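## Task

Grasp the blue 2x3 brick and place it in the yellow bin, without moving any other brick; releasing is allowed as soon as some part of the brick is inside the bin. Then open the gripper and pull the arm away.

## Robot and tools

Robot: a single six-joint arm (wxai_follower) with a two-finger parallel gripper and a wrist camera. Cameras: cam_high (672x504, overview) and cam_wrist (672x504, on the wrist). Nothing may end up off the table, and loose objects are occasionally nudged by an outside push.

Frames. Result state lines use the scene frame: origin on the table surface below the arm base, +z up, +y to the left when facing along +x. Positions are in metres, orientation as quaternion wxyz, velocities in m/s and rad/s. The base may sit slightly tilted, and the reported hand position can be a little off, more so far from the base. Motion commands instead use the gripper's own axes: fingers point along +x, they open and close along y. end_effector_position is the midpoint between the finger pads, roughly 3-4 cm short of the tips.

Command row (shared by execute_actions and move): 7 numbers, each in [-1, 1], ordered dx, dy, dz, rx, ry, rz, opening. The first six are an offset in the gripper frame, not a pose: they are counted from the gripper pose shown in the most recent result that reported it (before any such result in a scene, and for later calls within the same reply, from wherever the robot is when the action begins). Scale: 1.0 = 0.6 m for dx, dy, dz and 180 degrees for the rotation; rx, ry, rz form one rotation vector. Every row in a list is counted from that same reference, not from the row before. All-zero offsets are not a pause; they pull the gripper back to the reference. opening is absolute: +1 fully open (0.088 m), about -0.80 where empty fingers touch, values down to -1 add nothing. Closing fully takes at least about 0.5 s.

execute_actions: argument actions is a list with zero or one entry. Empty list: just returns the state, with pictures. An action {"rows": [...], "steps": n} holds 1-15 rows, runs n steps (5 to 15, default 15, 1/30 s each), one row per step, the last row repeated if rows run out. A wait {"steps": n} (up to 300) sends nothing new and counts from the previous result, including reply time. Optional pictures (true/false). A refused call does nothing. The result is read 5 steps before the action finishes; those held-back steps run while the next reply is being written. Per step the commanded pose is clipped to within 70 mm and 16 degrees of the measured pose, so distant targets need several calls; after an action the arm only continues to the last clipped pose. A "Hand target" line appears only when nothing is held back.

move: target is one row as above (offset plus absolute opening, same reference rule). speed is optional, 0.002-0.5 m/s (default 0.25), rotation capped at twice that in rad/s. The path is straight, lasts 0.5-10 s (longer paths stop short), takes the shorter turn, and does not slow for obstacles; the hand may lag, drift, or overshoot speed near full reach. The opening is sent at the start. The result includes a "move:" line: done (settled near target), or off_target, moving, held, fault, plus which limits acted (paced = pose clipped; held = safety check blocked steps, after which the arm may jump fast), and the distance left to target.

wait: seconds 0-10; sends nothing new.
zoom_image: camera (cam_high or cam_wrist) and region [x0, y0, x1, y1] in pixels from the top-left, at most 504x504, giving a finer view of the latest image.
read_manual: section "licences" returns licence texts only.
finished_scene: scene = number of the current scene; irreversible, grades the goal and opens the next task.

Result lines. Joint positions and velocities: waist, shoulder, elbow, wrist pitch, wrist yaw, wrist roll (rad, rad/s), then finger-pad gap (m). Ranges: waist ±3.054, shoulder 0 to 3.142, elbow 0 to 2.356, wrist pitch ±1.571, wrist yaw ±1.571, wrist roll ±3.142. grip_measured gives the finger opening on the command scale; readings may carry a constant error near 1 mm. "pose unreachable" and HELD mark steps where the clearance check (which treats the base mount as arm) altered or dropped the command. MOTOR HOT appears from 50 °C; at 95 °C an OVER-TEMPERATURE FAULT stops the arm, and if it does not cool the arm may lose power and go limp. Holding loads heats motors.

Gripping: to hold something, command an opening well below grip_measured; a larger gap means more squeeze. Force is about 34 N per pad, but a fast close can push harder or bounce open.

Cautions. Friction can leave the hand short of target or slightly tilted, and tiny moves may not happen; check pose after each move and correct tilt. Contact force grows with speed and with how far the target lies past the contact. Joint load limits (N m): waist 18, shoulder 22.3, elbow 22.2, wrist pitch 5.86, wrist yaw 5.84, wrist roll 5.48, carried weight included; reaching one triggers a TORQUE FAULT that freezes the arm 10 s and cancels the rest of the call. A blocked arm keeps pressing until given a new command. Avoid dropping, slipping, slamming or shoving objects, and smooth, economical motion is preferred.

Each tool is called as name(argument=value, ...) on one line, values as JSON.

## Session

execute_actions(actions=[])

Scene clock: 0.00 s of 4185.00 s.
end_effector_position=(+0.1446, +0.4916, +0.3464) grip_measured=+0.851 end_effector_quat_wxyz=(+0.720, -0.250, -0.014, +0.647) end_effector_velocity=(-0.003, +0.000, +0.003) end_effector_angular_velocity=(+0.019, +0.006, +0.016)
Joint positions: [ 2.038  1.182  0.796  0.868  0.624 -1.433  0.081]
Joint velocities: [ 0.002 -0.002 -0.002 -0.007 -0.022  0.007 -0.   ]
Heat: hottest shoulder 27 °C (+0.0 °C/min).
Hand target: +0.145, +0.492, +0.346; +0.720, -0.250, -0.014, +0.647

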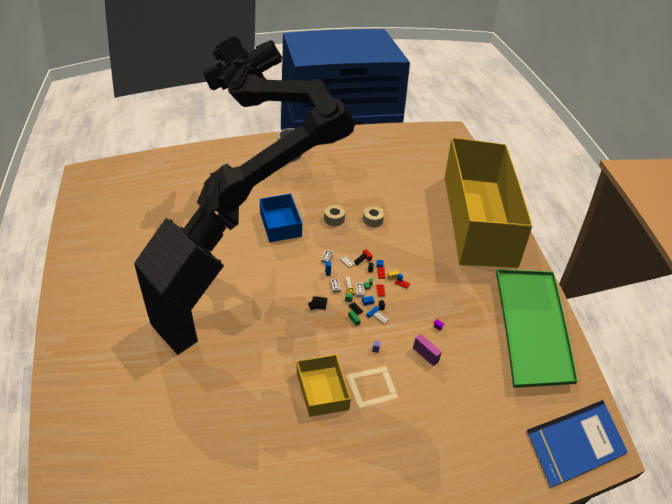

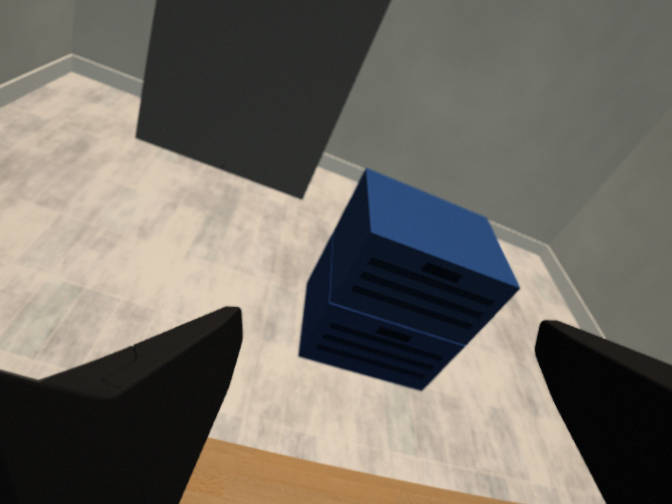

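move(target=[-0.652,-0.193,-0.588,0.488,0.4,-0.216,1])

Scene clock: 4.93 s of 4185.00 s.
end_effector_position=(+0.2713, +0.0439, +0.2521) grip_measured=+1.000 end_effector_quat_wxyz=(+0.909, -0.166, +0.346, -0.166) end_effector_velocity=(+0.000, -0.000, +0.000) end_effector_angular_velocity=(-0.019, -0.005, +0.006)
Joint positions: [ 1.246  0.008  0.011  1.575  1.574 -1.266  0.088]
Joint velocities: [-0.012 -0.002 -0.002 -0.022 -0.007  0.007  0.   ]
Heat: hottest shoulder 27 °C (+0.0 °C/min).
Hand target: +0.270, +0.043, +0.251; +0.908, -0.167, +0.345, -0.167
Off the commanded pose: 0.079 m, 55 deg; position and orientation clipped at the last step of the last action.
joint sent to its limit — the command would take joint 2 (shoulder) past its lower limit, joint 4 (wrist pitch) past its upper limit and joint 5 (wrist yaw) past its upper limit, so those joints were sent only as far as their limits.
Kept back: nothing.
move: off_target; limits=paced

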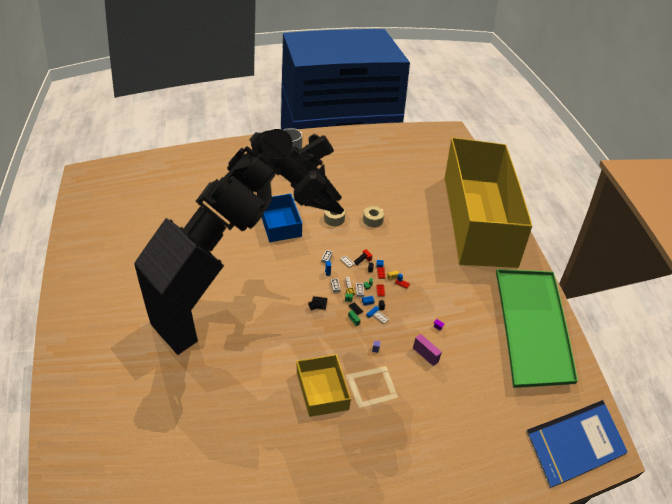

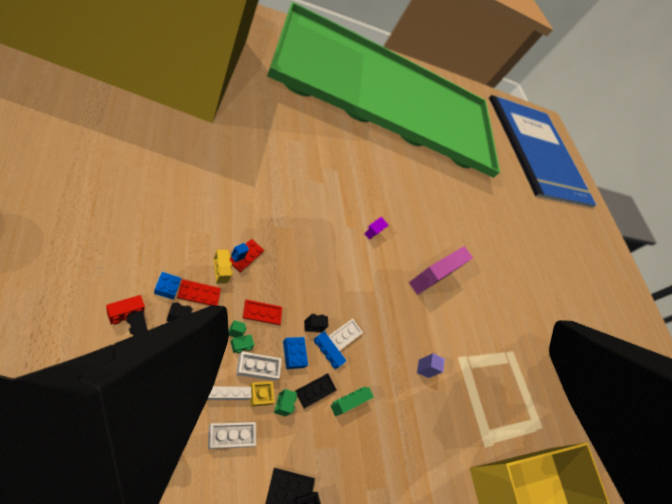

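move(target=[0.267,0.295,0.083,0,0,0.2,1])

Scene clock: 8.40 s of 4185.00 s.
end_effector_position=(+0.4814, +0.1611, +0.1364) grip_measured=+1.000 end_effector_quat_wxyz=(+0.691, +0.098, +0.514, +0.499) end_effector_velocity=(+0.000, -0.002, -0.001) end_effector_angular_velocity=(-0.005, -0.028, +0.012)
Joint positions: [ 2.837  0.005  1.359  1.576  1.546 -2.773  0.088]
Joint velocities: [-0.002 -0.002 -0.002  0.007 -0.007 -0.037  0.   ]
Heat: hottest shoulder 27 °C (+0.0 °C/min).
Hand target: +0.482, +0.161, +0.135; +0.690, +0.099, +0.515, +0.500
Off the commanded pose: 0.038 m, 56 deg; orientation clipped at the last step of the last action.
joint sent to its limit — the command would take joint 2 (shoulder) past its lower limit and joint 4 (wrist pitch) past its upper limit, so those joints were sent only as far as their limits.
Kept back: nothing.
move: off_target; limits=paced

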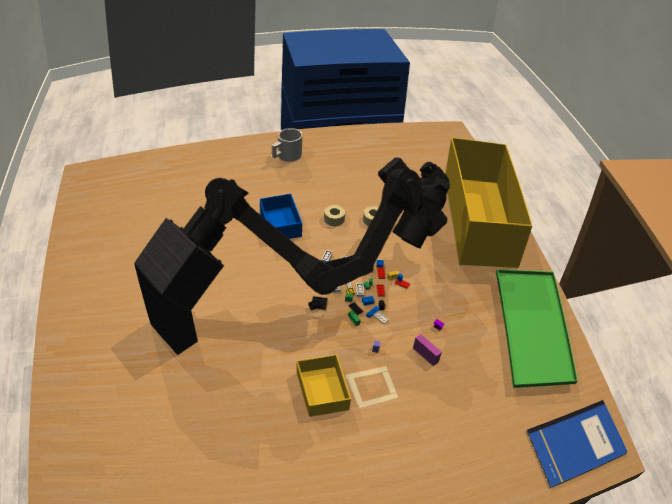

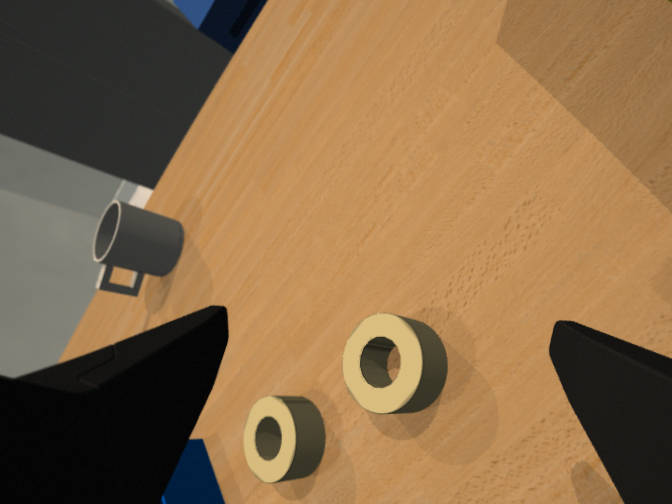

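move(target=[0.265,0.70,0.048,-0.4,-0.131,-0.027,1])

Scene clock: 13.57 s of 4185.00 s.
end_effector_position=(+0.2491, +0.5006, +0.3167) grip_measured=+1.000 end_effector_quat_wxyz=(+0.717, -0.257, -0.011, +0.648) end_effector_velocity=(-0.003, -0.001, -0.004) end_effector_angular_velocity=(-0.017, -0.022, +0.024)
Joint positions: [ 1.648  1.046  0.997  0.439  0.281 -1.256  0.088]
Joint velocities: [-0.007 -0.002 -0.002 -0.022 -0.007 -0.022  0.   ]
Heat: hottest shoulder 28 °C (+4.4 °C/min).
Hand target: +0.253, +0.501, +0.320; +0.721, -0.254, -0.013, +0.645
Off the commanded pose: 0.008 m, 1 deg.
Kept back: nothing.
move: done; limits=paced

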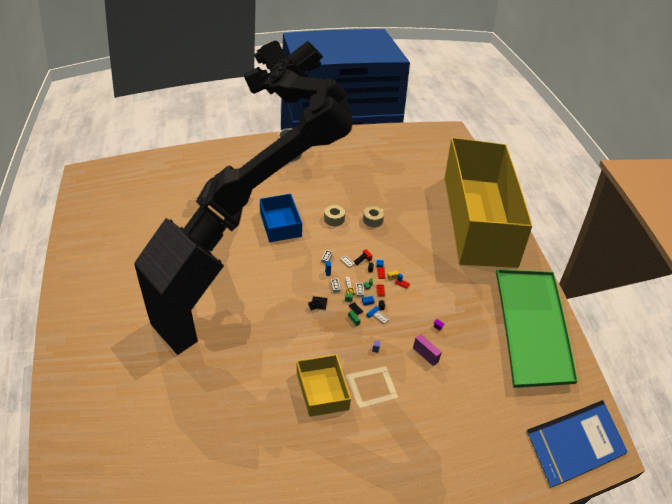

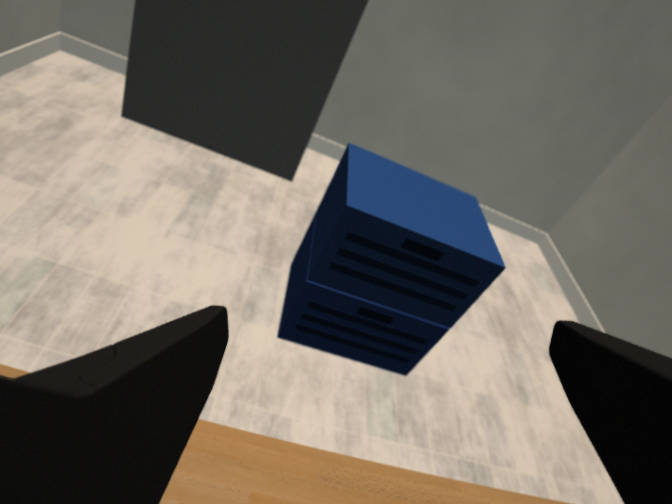

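move(target=[-0.198,-0.08,-0.42,0.211,0.406,0.013,-0.1], speed=0.2)

Scene clock: 17.80 s of 4185.00 s.
end_effector_position=(+0.3621, +0.2981, +0.1537) grip_measured=-0.100 end_effector_quat_wxyz=(+0.612, -0.358, +0.609, +0.355) end_effector_velocity=(+0.002, +0.001, +0.003) end_effector_angular_velocity=(+0.008, -0.001, +0.004)
Joint positions: [ 0.801  1.157  1.475 -0.913  0.259 -0.316  0.034]
Joint velocities: [-0.002 -0.002  0.012 -0.007 -0.007 -0.007  0.   ]
Heat: hottest shoulder 29 °C (+6.7 °C/min).
Hand target: +0.364, +0.299, +0.153; +0.613, -0.356, +0.610, +0.354
Off the commanded pose: 0.001 m, 1 deg.
Kept back: nothing.
move: done

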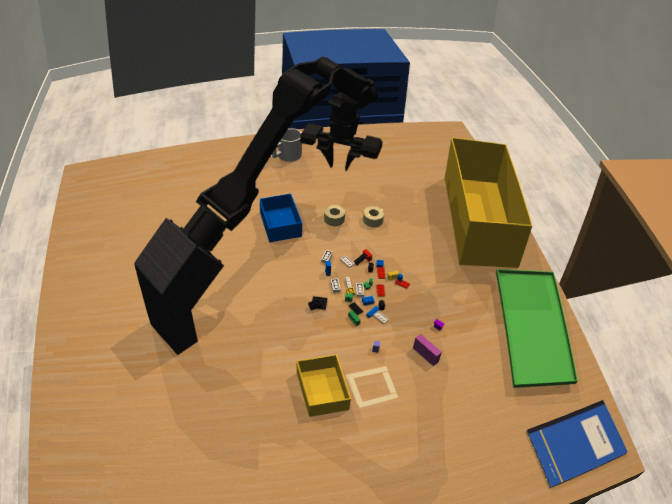

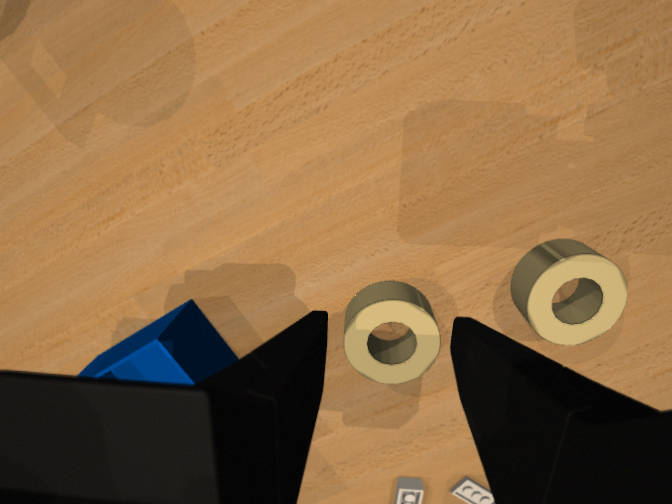

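move(target=[0.03,-0.22,-0.45,0.333,0,0,-0.1])

Scene clock: 23.80 s of 4185.00 s.
end_effector_position=(+0.3451, -0.0021, +0.1365) grip_measured=-0.100 end_effector_quat_wxyz=(+0.708, -0.007, +0.706, +0.004) end_effector_velocity=(-0.004, -0.000, +0.000) end_effector_angular_velocity=(+0.006, +0.012, -0.031)
Joint positions: [-0.611  1.18   0.907 -0.692 -0.845 -0.27   0.034]
Joint velocities: [-0.007  0.002 -0.002 -0.022 -0.007  0.007 -0.   ]
Heat: hottest shoulder 30 °C (+7.6 °C/min).
Hand target: +0.344, -0.004, +0.136; +0.707, -0.005, +0.707, +0.003
Off the commanded pose: 0.001 m, 0 deg.
Kept back: nothing.
move: done

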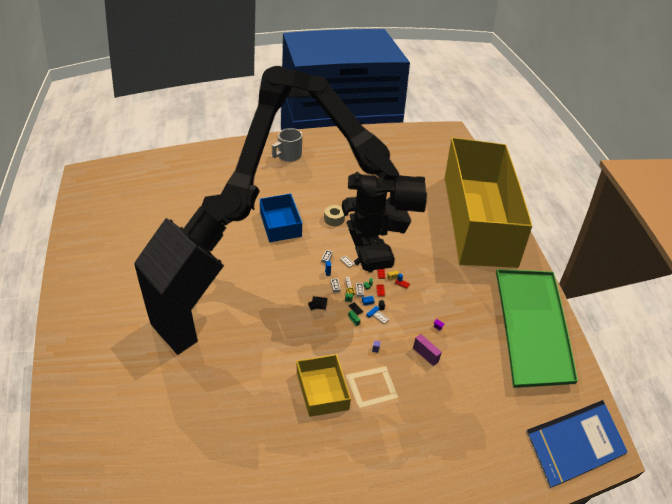

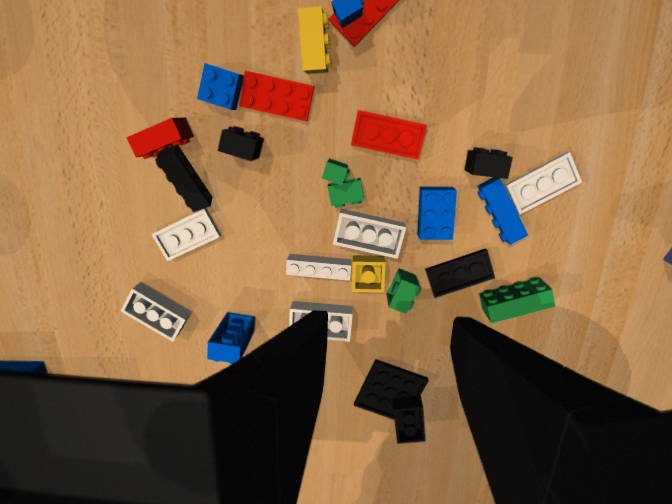

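move(target=[0.12,-0.047,0.017,0,0,0,-0.3], speed=0.12)

Scene clock: 25.07 s of 4185.00 s.
end_effector_position=(+0.3575, -0.0289, +0.0662) grip_measured=-0.300 end_effector_quat_wxyz=(+0.710, -0.009, +0.704, +0.007) end_effector_velocity=(+0.001, -0.002, +0.001) end_effector_angular_velocity=(-0.009, -0.006, -0.004)
Joint positions: [-0.469  1.406  0.876 -0.31  -0.758 -0.109  0.024]
Joint velocities: [-0.002 -0.002 -0.002  0.007  0.007  0.007 -0.   ]
Heat: hottest shoulder 30 °C (+7.2 °C/min).
Hand target: +0.356, -0.030, +0.064; +0.708, -0.007, +0.706, +0.004
Off the commanded pose: 0.003 m, 0 deg.
Kept back: nothing.
move: done

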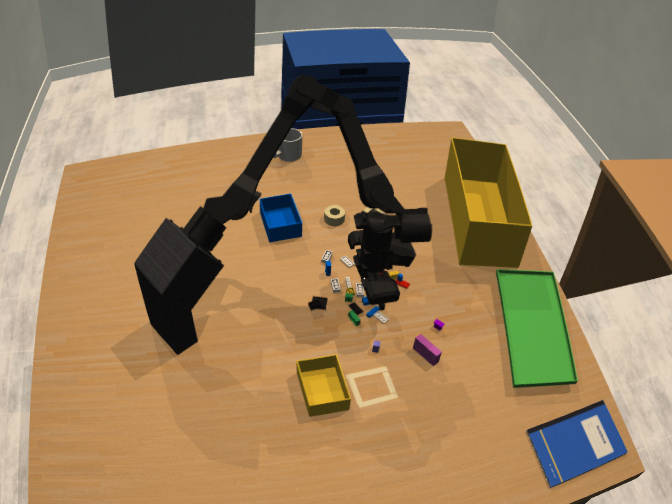

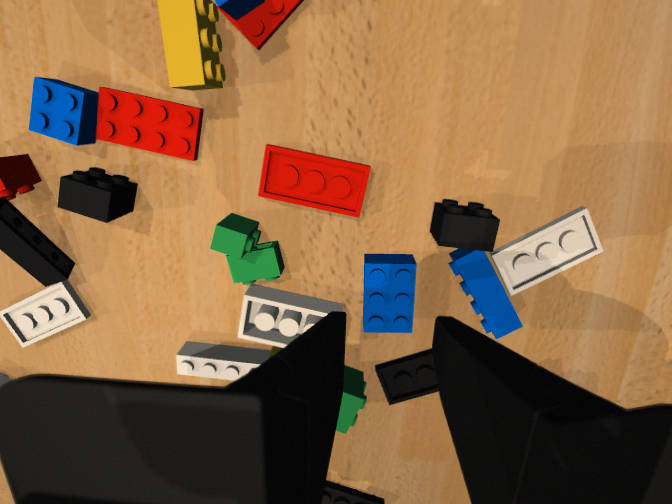

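move(target=[0.03,-0.003,0.008,0,0,0,-0.36], speed=0.04)

Scene clock: 26.07 s of 4185.00 s.
end_effector_position=(+0.3607, -0.0301, +0.0494) grip_measured=-0.360 end_effector_quat_wxyz=(+0.710, -0.008, +0.704, +0.007) end_effector_velocity=(+0.004, +0.000, +0.001) end_effector_angular_velocity=(+0.005, -0.018, +0.006)
Joint positions: [-0.429  1.457  0.883 -0.24  -0.733 -0.07   0.021]
Joint velocities: [-0.002 -0.002 -0.002  0.022 -0.007  0.007 -0.   ]
Heat: hottest shoulder 30 °C (+6.9 °C/min).
Hand target: +0.363, -0.031, +0.048; +0.710, -0.009, +0.704, +0.007
Off the commanded pose: 0.002 m, 0 deg.
Kept back: nothing.
move: done

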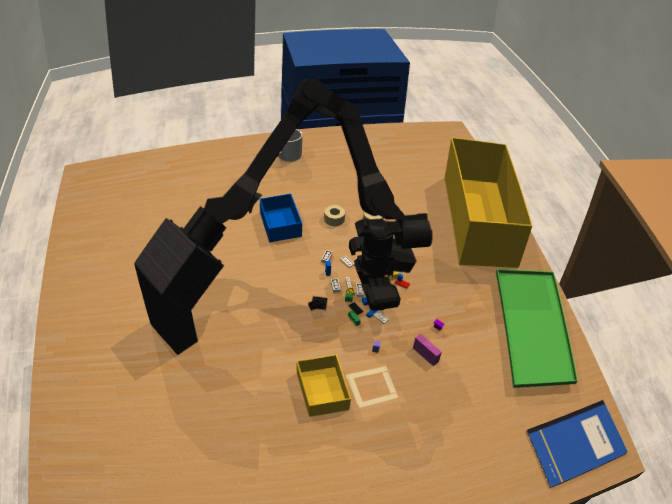

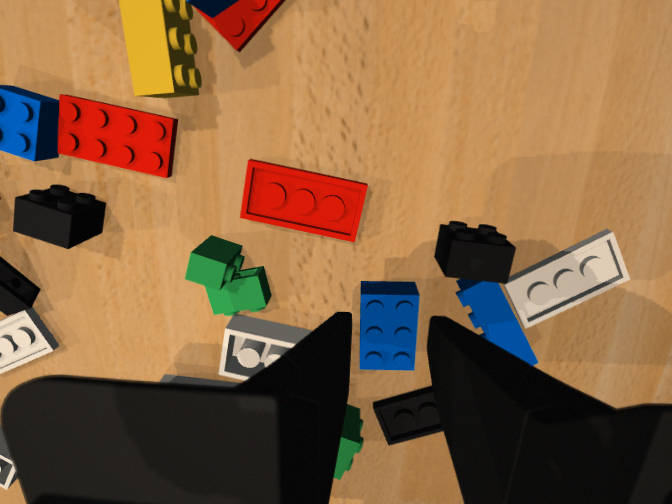

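move(target=[0.016,0,0.01,0,0,0,-0.36], speed=0.02)

move(target=[0,0,0,0,0,0,-0.62])

move(target=[-0.13,0,0,0,0,0,-0.62], speed=0.1)

move(target=[0,-0.27,-0.17,0,0,0,-0.62], speed=0.2)

Scene clock: 27.10 s of 4185.00 s.
end_effector_position=(+0.3648, -0.0293, +0.0409) grip_measured=-0.360 end_effector_quat_wxyz=(+0.709, -0.008, +0.705, +0.008) end_effector_velocity=(-0.005, -0.000, -0.000) end_effector_angular_velocity=(+0.006, +0.019, -0.026)
Joint positions: [-0.407  1.486  0.901 -0.217 -0.719 -0.05   0.021]
Joint velocities: [-0.002  0.002 -0.002 -0.022 -0.007  0.007 -0.   ]
Heat: hottest shoulder 30 °C (+6.6 °C/min).
Hand target: +0.367, -0.030, +0.040; +0.710, -0.008, +0.704, +0.007
Off the commanded pose: 0.002 m, 0 deg.
Kept back: nothing.
move: done

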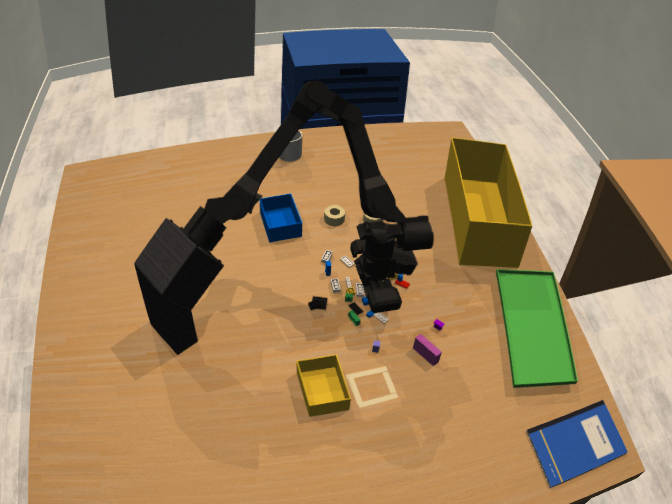

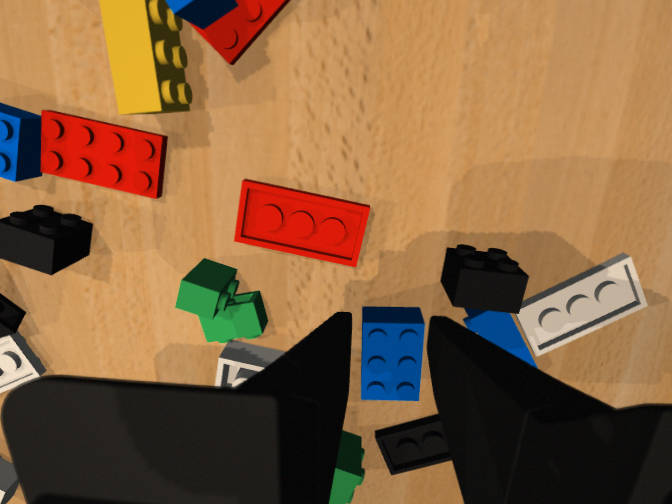

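Scene clock: 27.60 s of 4185.00 s.
end_effector_position=(+0.3650, -0.0293, +0.0410) grip_measured=-0.485 end_effector_quat_wxyz=(+0.709, -0.008, +0.705, +0.008) end_effector_velocity=(-0.004, +0.005, +0.001) end_effector_angular_velocity=(+0.035, +0.014, -0.008)
Joint positions: [-0.407  1.486  0.901 -0.217 -0.719 -0.049  0.015]
Joint velocities: [-0.002 -0.002 -0.002 -0.022 -0.037 -0.007  0.   ]
Heat: hottest shoulder 30 °C (+6.5 °C/min).
Hand target: +0.365, -0.029, +0.041; +0.709, -0.008, +0.705, +0.008
Off the commanded pose: 0.000 m, 0 deg.
Kept back: nothing.
move: done

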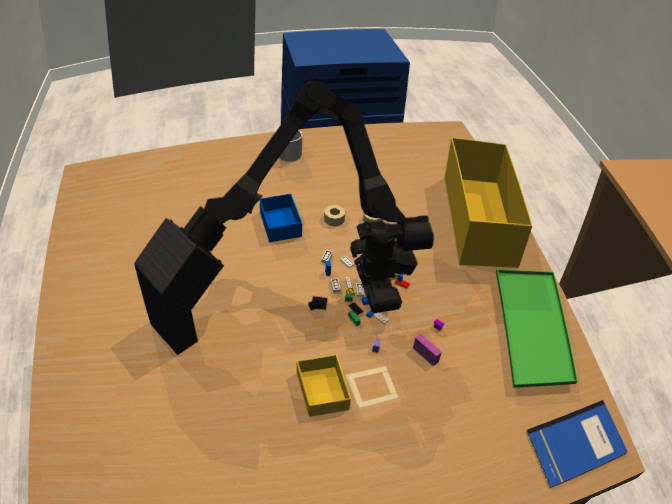

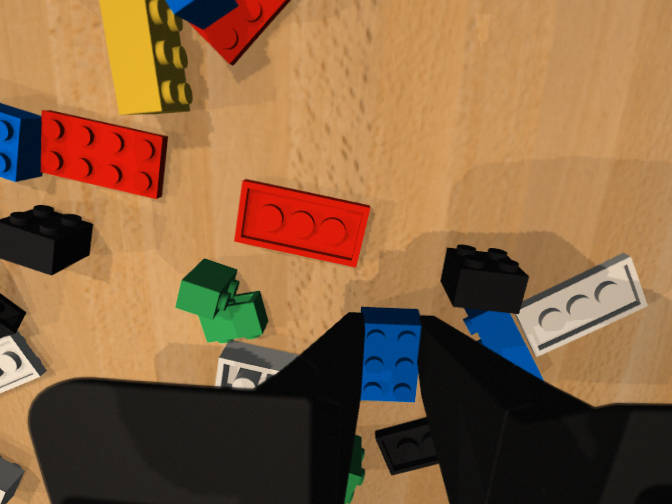

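Scene clock: 28.77 s of 4185.00 s.
end_effector_position=(+0.3608, -0.0308, +0.1161) grip_measured=-0.485 end_effector_quat_wxyz=(+0.705, -0.004, +0.709, +0.005) end_effector_velocity=(-0.004, +0.000, +0.002) end_effector_angular_velocity=(+0.006, +0.009, +0.001)
Joint positions: [-0.614  1.341  0.968 -0.607 -0.85  -0.279  0.015]
Joint velocities: [-0.007 -0.002 -0.002 -0.022 -0.007 -0.022 -0.   ]
Heat: hottest shoulder 30 °C (+6.3 °C/min).
Hand target: +0.364, -0.030, +0.119; +0.709, -0.008, +0.705, +0.007
Off the commanded pose: 0.005 m, 1 deg.
Kept back: nothing.
move: done

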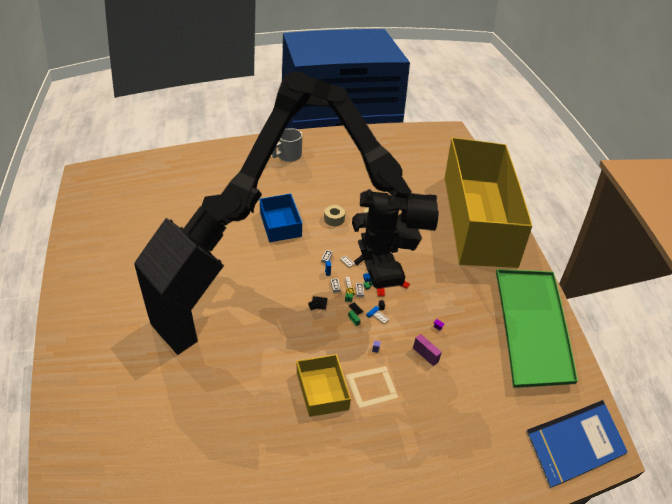

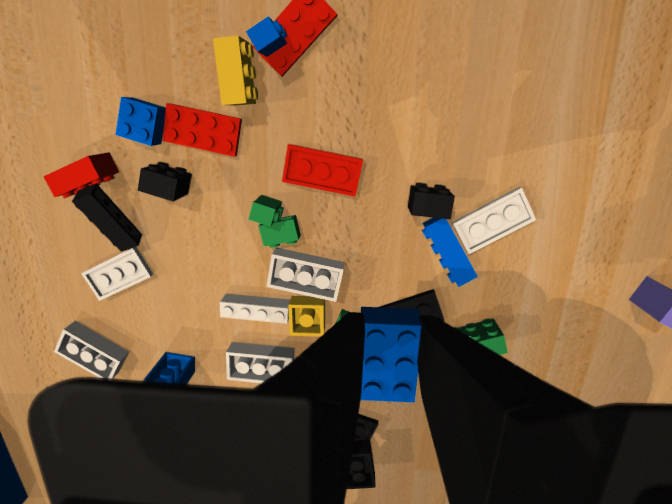

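Scene clock: 30.23 s of 4185.00 s.
end_effector_position=(+0.2589, -0.1919, +0.1147) grip_measured=-0.485 end_effector_quat_wxyz=(+0.703, -0.003, +0.711, +0.006) end_effector_velocity=(-0.001, +0.004, +0.000) end_effector_angular_velocity=(+0.023, -0.009, -0.017)
Joint positions: [-1.018  1.895  0.966 -0.574 -0.986 -0.923  0.015]
Joint velocities: [-0.002  0.002 -0.002 -0.022 -0.022 -0.007 -0.   ]
Heat: hottest shoulder 30 °C (+6.0 °C/min).
Hand target: +0.260, -0.194, +0.115; +0.704, -0.003, +0.710, +0.005
Off the commanded pose: 0.003 m, 0 deg.
Kept back: nothing.
move: done

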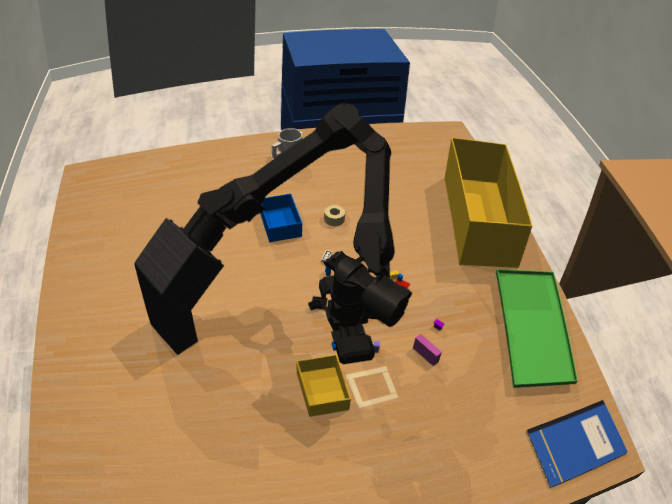

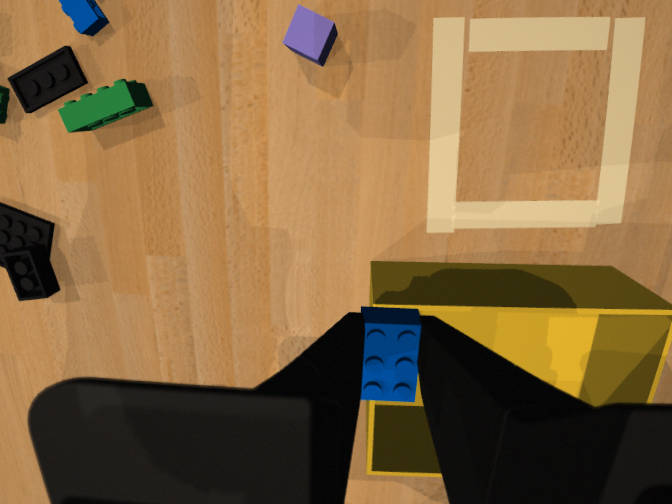

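move(target=[0,-0.08,-0.058,0,0,0,-0.62], speed=0.12)

move(target=[0.085,0,0,0,0,0,-0.62], speed=0.06)

Scene clock: 31.33 s of 4185.00 s.
end_effector_position=(+0.2245, -0.2378, +0.1137) grip_measured=-0.485 end_effector_quat_wxyz=(+0.703, -0.002, +0.711, +0.007) end_effector_velocity=(+0.004, -0.001, +0.000) end_effector_angular_velocity=(+0.004, -0.006, +0.025)
Joint positions: [-1.109  2.107  1.057 -0.597 -0.986 -1.094  0.015]
Joint velocities: [ 0.002  0.002  0.012 -0.007 -0.007 -0.022 -0.   ]
Heat: hottest shoulder 30 °C (+5.7 °C/min).
Hand target: +0.224, -0.240, +0.115; +0.703, -0.003, +0.711, +0.006
Off the commanded pose: 0.003 m, 0 deg.
Kept back: nothing.
move: done

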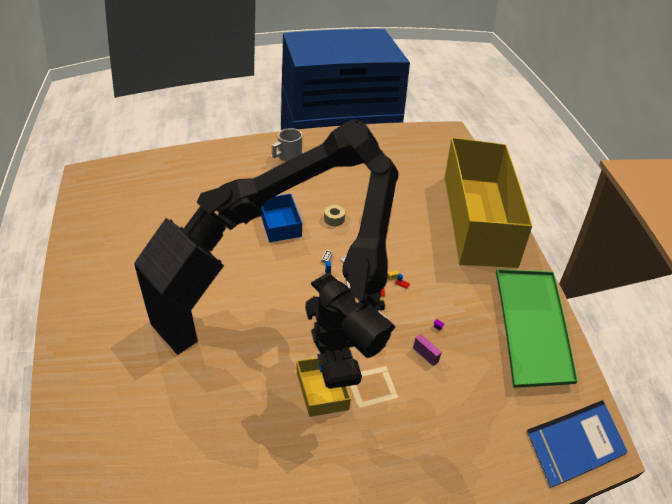

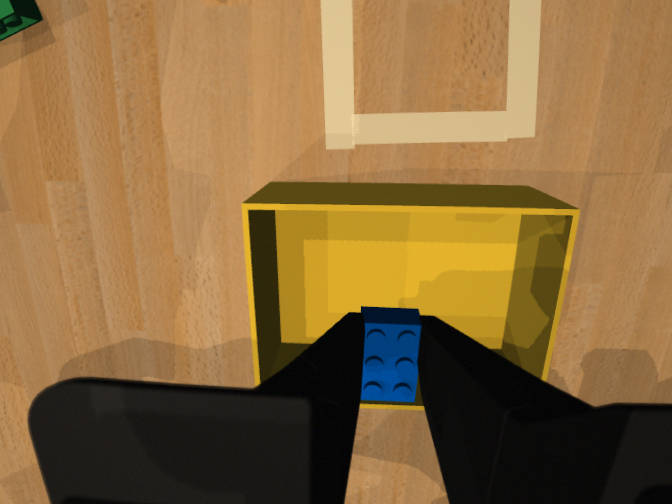

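Scene clock: 32.53 s of 4185.00 s.
end_effector_position=(+0.2273, -0.2377, +0.0640) grip_measured=-0.485 end_effector_quat_wxyz=(+0.705, -0.006, +0.709, +0.009) end_effector_velocity=(+0.001, +0.002, +0.002) end_effector_angular_velocity=(+0.013, -0.017, -0.003)
Joint positions: [-0.978  2.155  0.986 -0.27  -0.985 -0.857  0.015]
Joint velocities: [-0.007 -0.002 -0.002 -0.007 -0.022 -0.007 -0.   ]
Heat: hottest shoulder 30 °C (+5.5 °C/min).
Hand target: +0.224, -0.237, +0.063; +0.703, -0.002, +0.711, +0.007
Off the commanded pose: 0.004 m, 1 deg.
Kept back: nothing.
move: done

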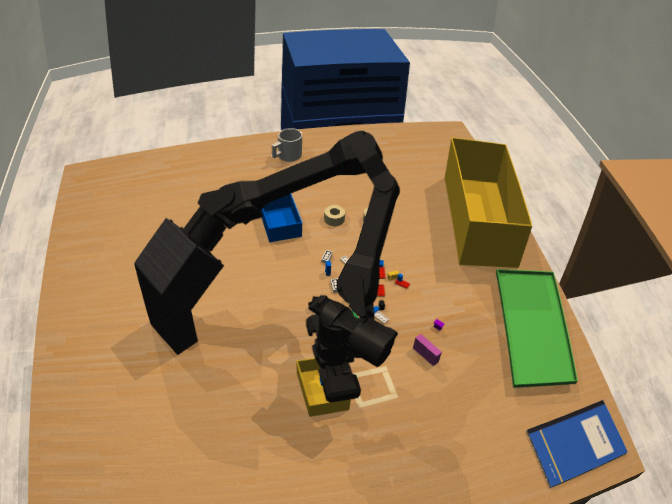

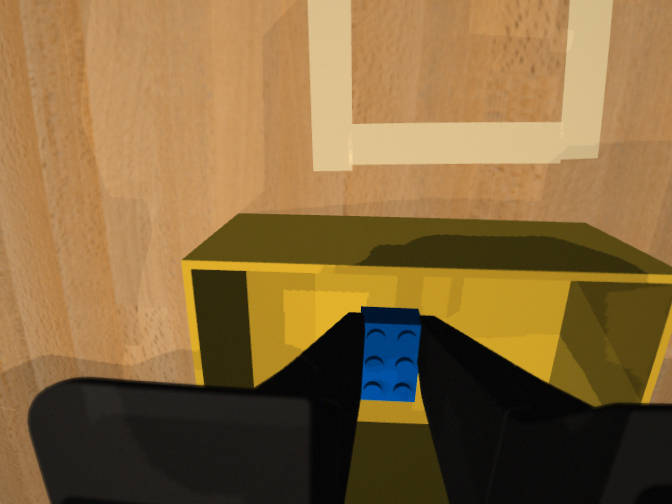

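move(target=[0.015,-0.01,-0.01,0,0,0,-0.62], speed=0.03)

move(target=[0,0,0,0,0,0,-0.3])

move(target=[-0.16,0,0,0,0,0,-0.3], speed=0.12)

Scene clock: 34.37 s of 4185.00 s.
end_effector_position=(+0.2217, -0.2427, +0.0559) grip_measured=-0.485 end_effector_quat_wxyz=(+0.705, -0.006, +0.709, +0.010) end_effector_velocity=(+0.003, -0.002, +0.001) end_effector_angular_velocity=(-0.005, -0.015, +0.024)
Joint positions: [-0.97   2.191  0.986 -0.221 -0.985 -0.844  0.015]
Joint velocities: [-0.002 -0.002 -0.002  0.022 -0.007 -0.007  0.   ]
Heat: hottest shoulder 30 °C (+5.2 °C/min).
Hand target: +0.221, -0.244, +0.055; +0.705, -0.006, +0.709, +0.009
Off the commanded pose: 0.001 m, 0 deg.
Kept back: nothing.
move: done

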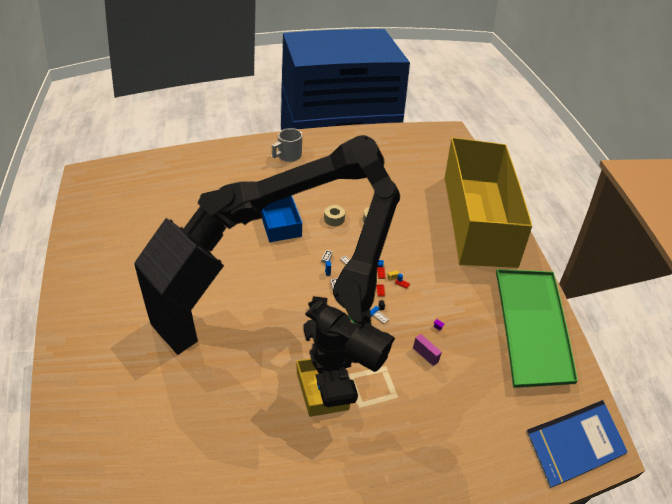

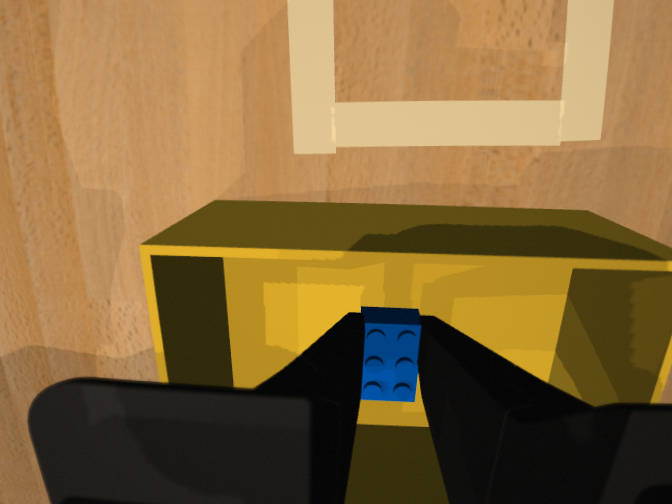

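Scene clock: 34.87 s of 4185.00 s.
end_effector_position=(+0.2216, -0.2426, +0.0559) grip_measured=-0.301 end_effector_quat_wxyz=(+0.705, -0.006, +0.709, +0.010) end_effector_velocity=(+0.001, -0.000, +0.001) end_effector_angular_velocity=(+0.000, -0.009, +0.012)
Joint positions: [-0.97   2.191  0.986 -0.221 -0.985 -0.844  0.024]
Joint velocities: [-0.002 -0.002 -0.002  0.007 -0.007 -0.007  0.   ]
Heat: hottest shoulder 30 °C (+5.2 °C/min).
Hand target: +0.222, -0.243, +0.056; +0.705, -0.006, +0.709, +0.010
Off the commanded pose: 0.000 m, 0 deg.
Kept back: nothing.
move: done

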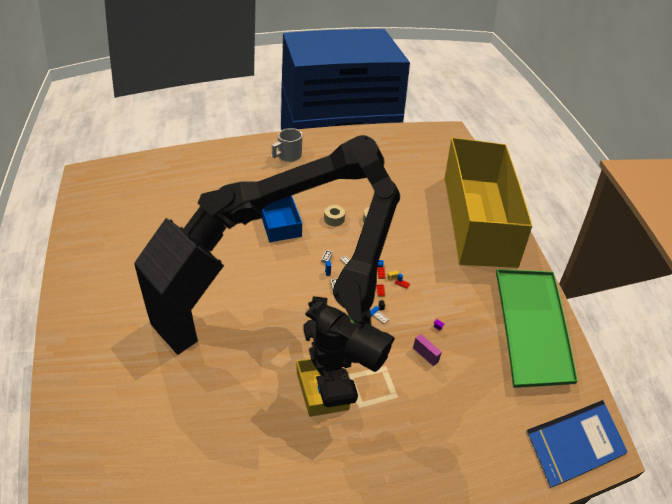

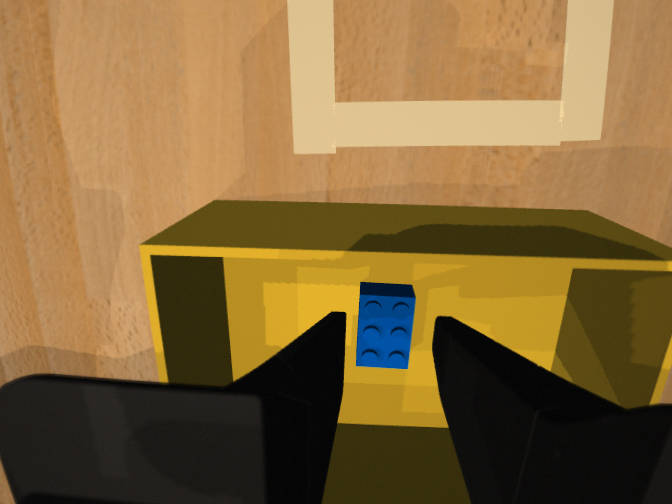

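Scene clock: 36.07 s of 4185.00 s.
end_effector_position=(+0.2198, -0.2417, +0.1495) grip_measured=-0.300 end_effector_quat_wxyz=(+0.704, -0.000, +0.710, +0.010) end_effector_velocity=(-0.002, +0.004, +0.001) end_effector_angular_velocity=(+0.013, +0.011, -0.006)
Joint positions: [-1.213  2.117  1.139 -0.831 -0.977 -1.288  0.024]
Joint velocities: [-0.002 -0.002  0.002 -0.037  0.007 -0.022 -0.   ]
Heat: hottest shoulder 30 °C (+5.0 °C/min).
Hand target: +0.222, -0.243, +0.152; +0.705, -0.006, +0.709, +0.010
Off the commanded pose: 0.004 m, 1 deg.
Kept back: nothing.
move: done

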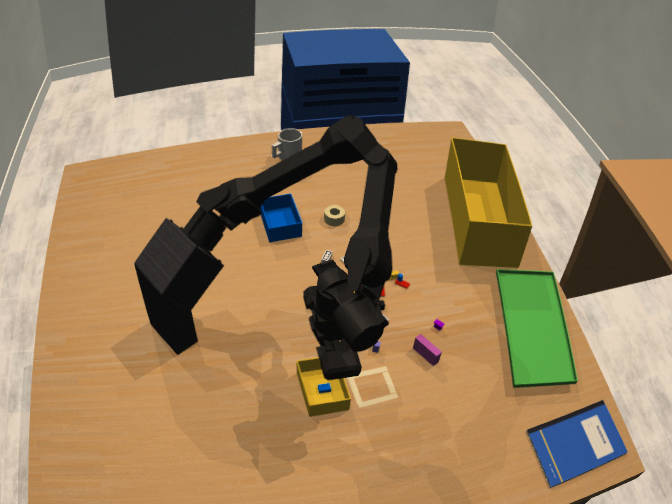

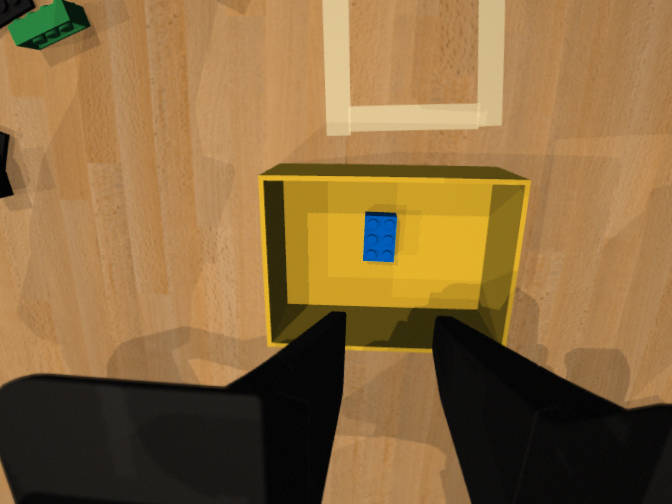

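finished_scene(scene=2)

The scene is finished: the task was done.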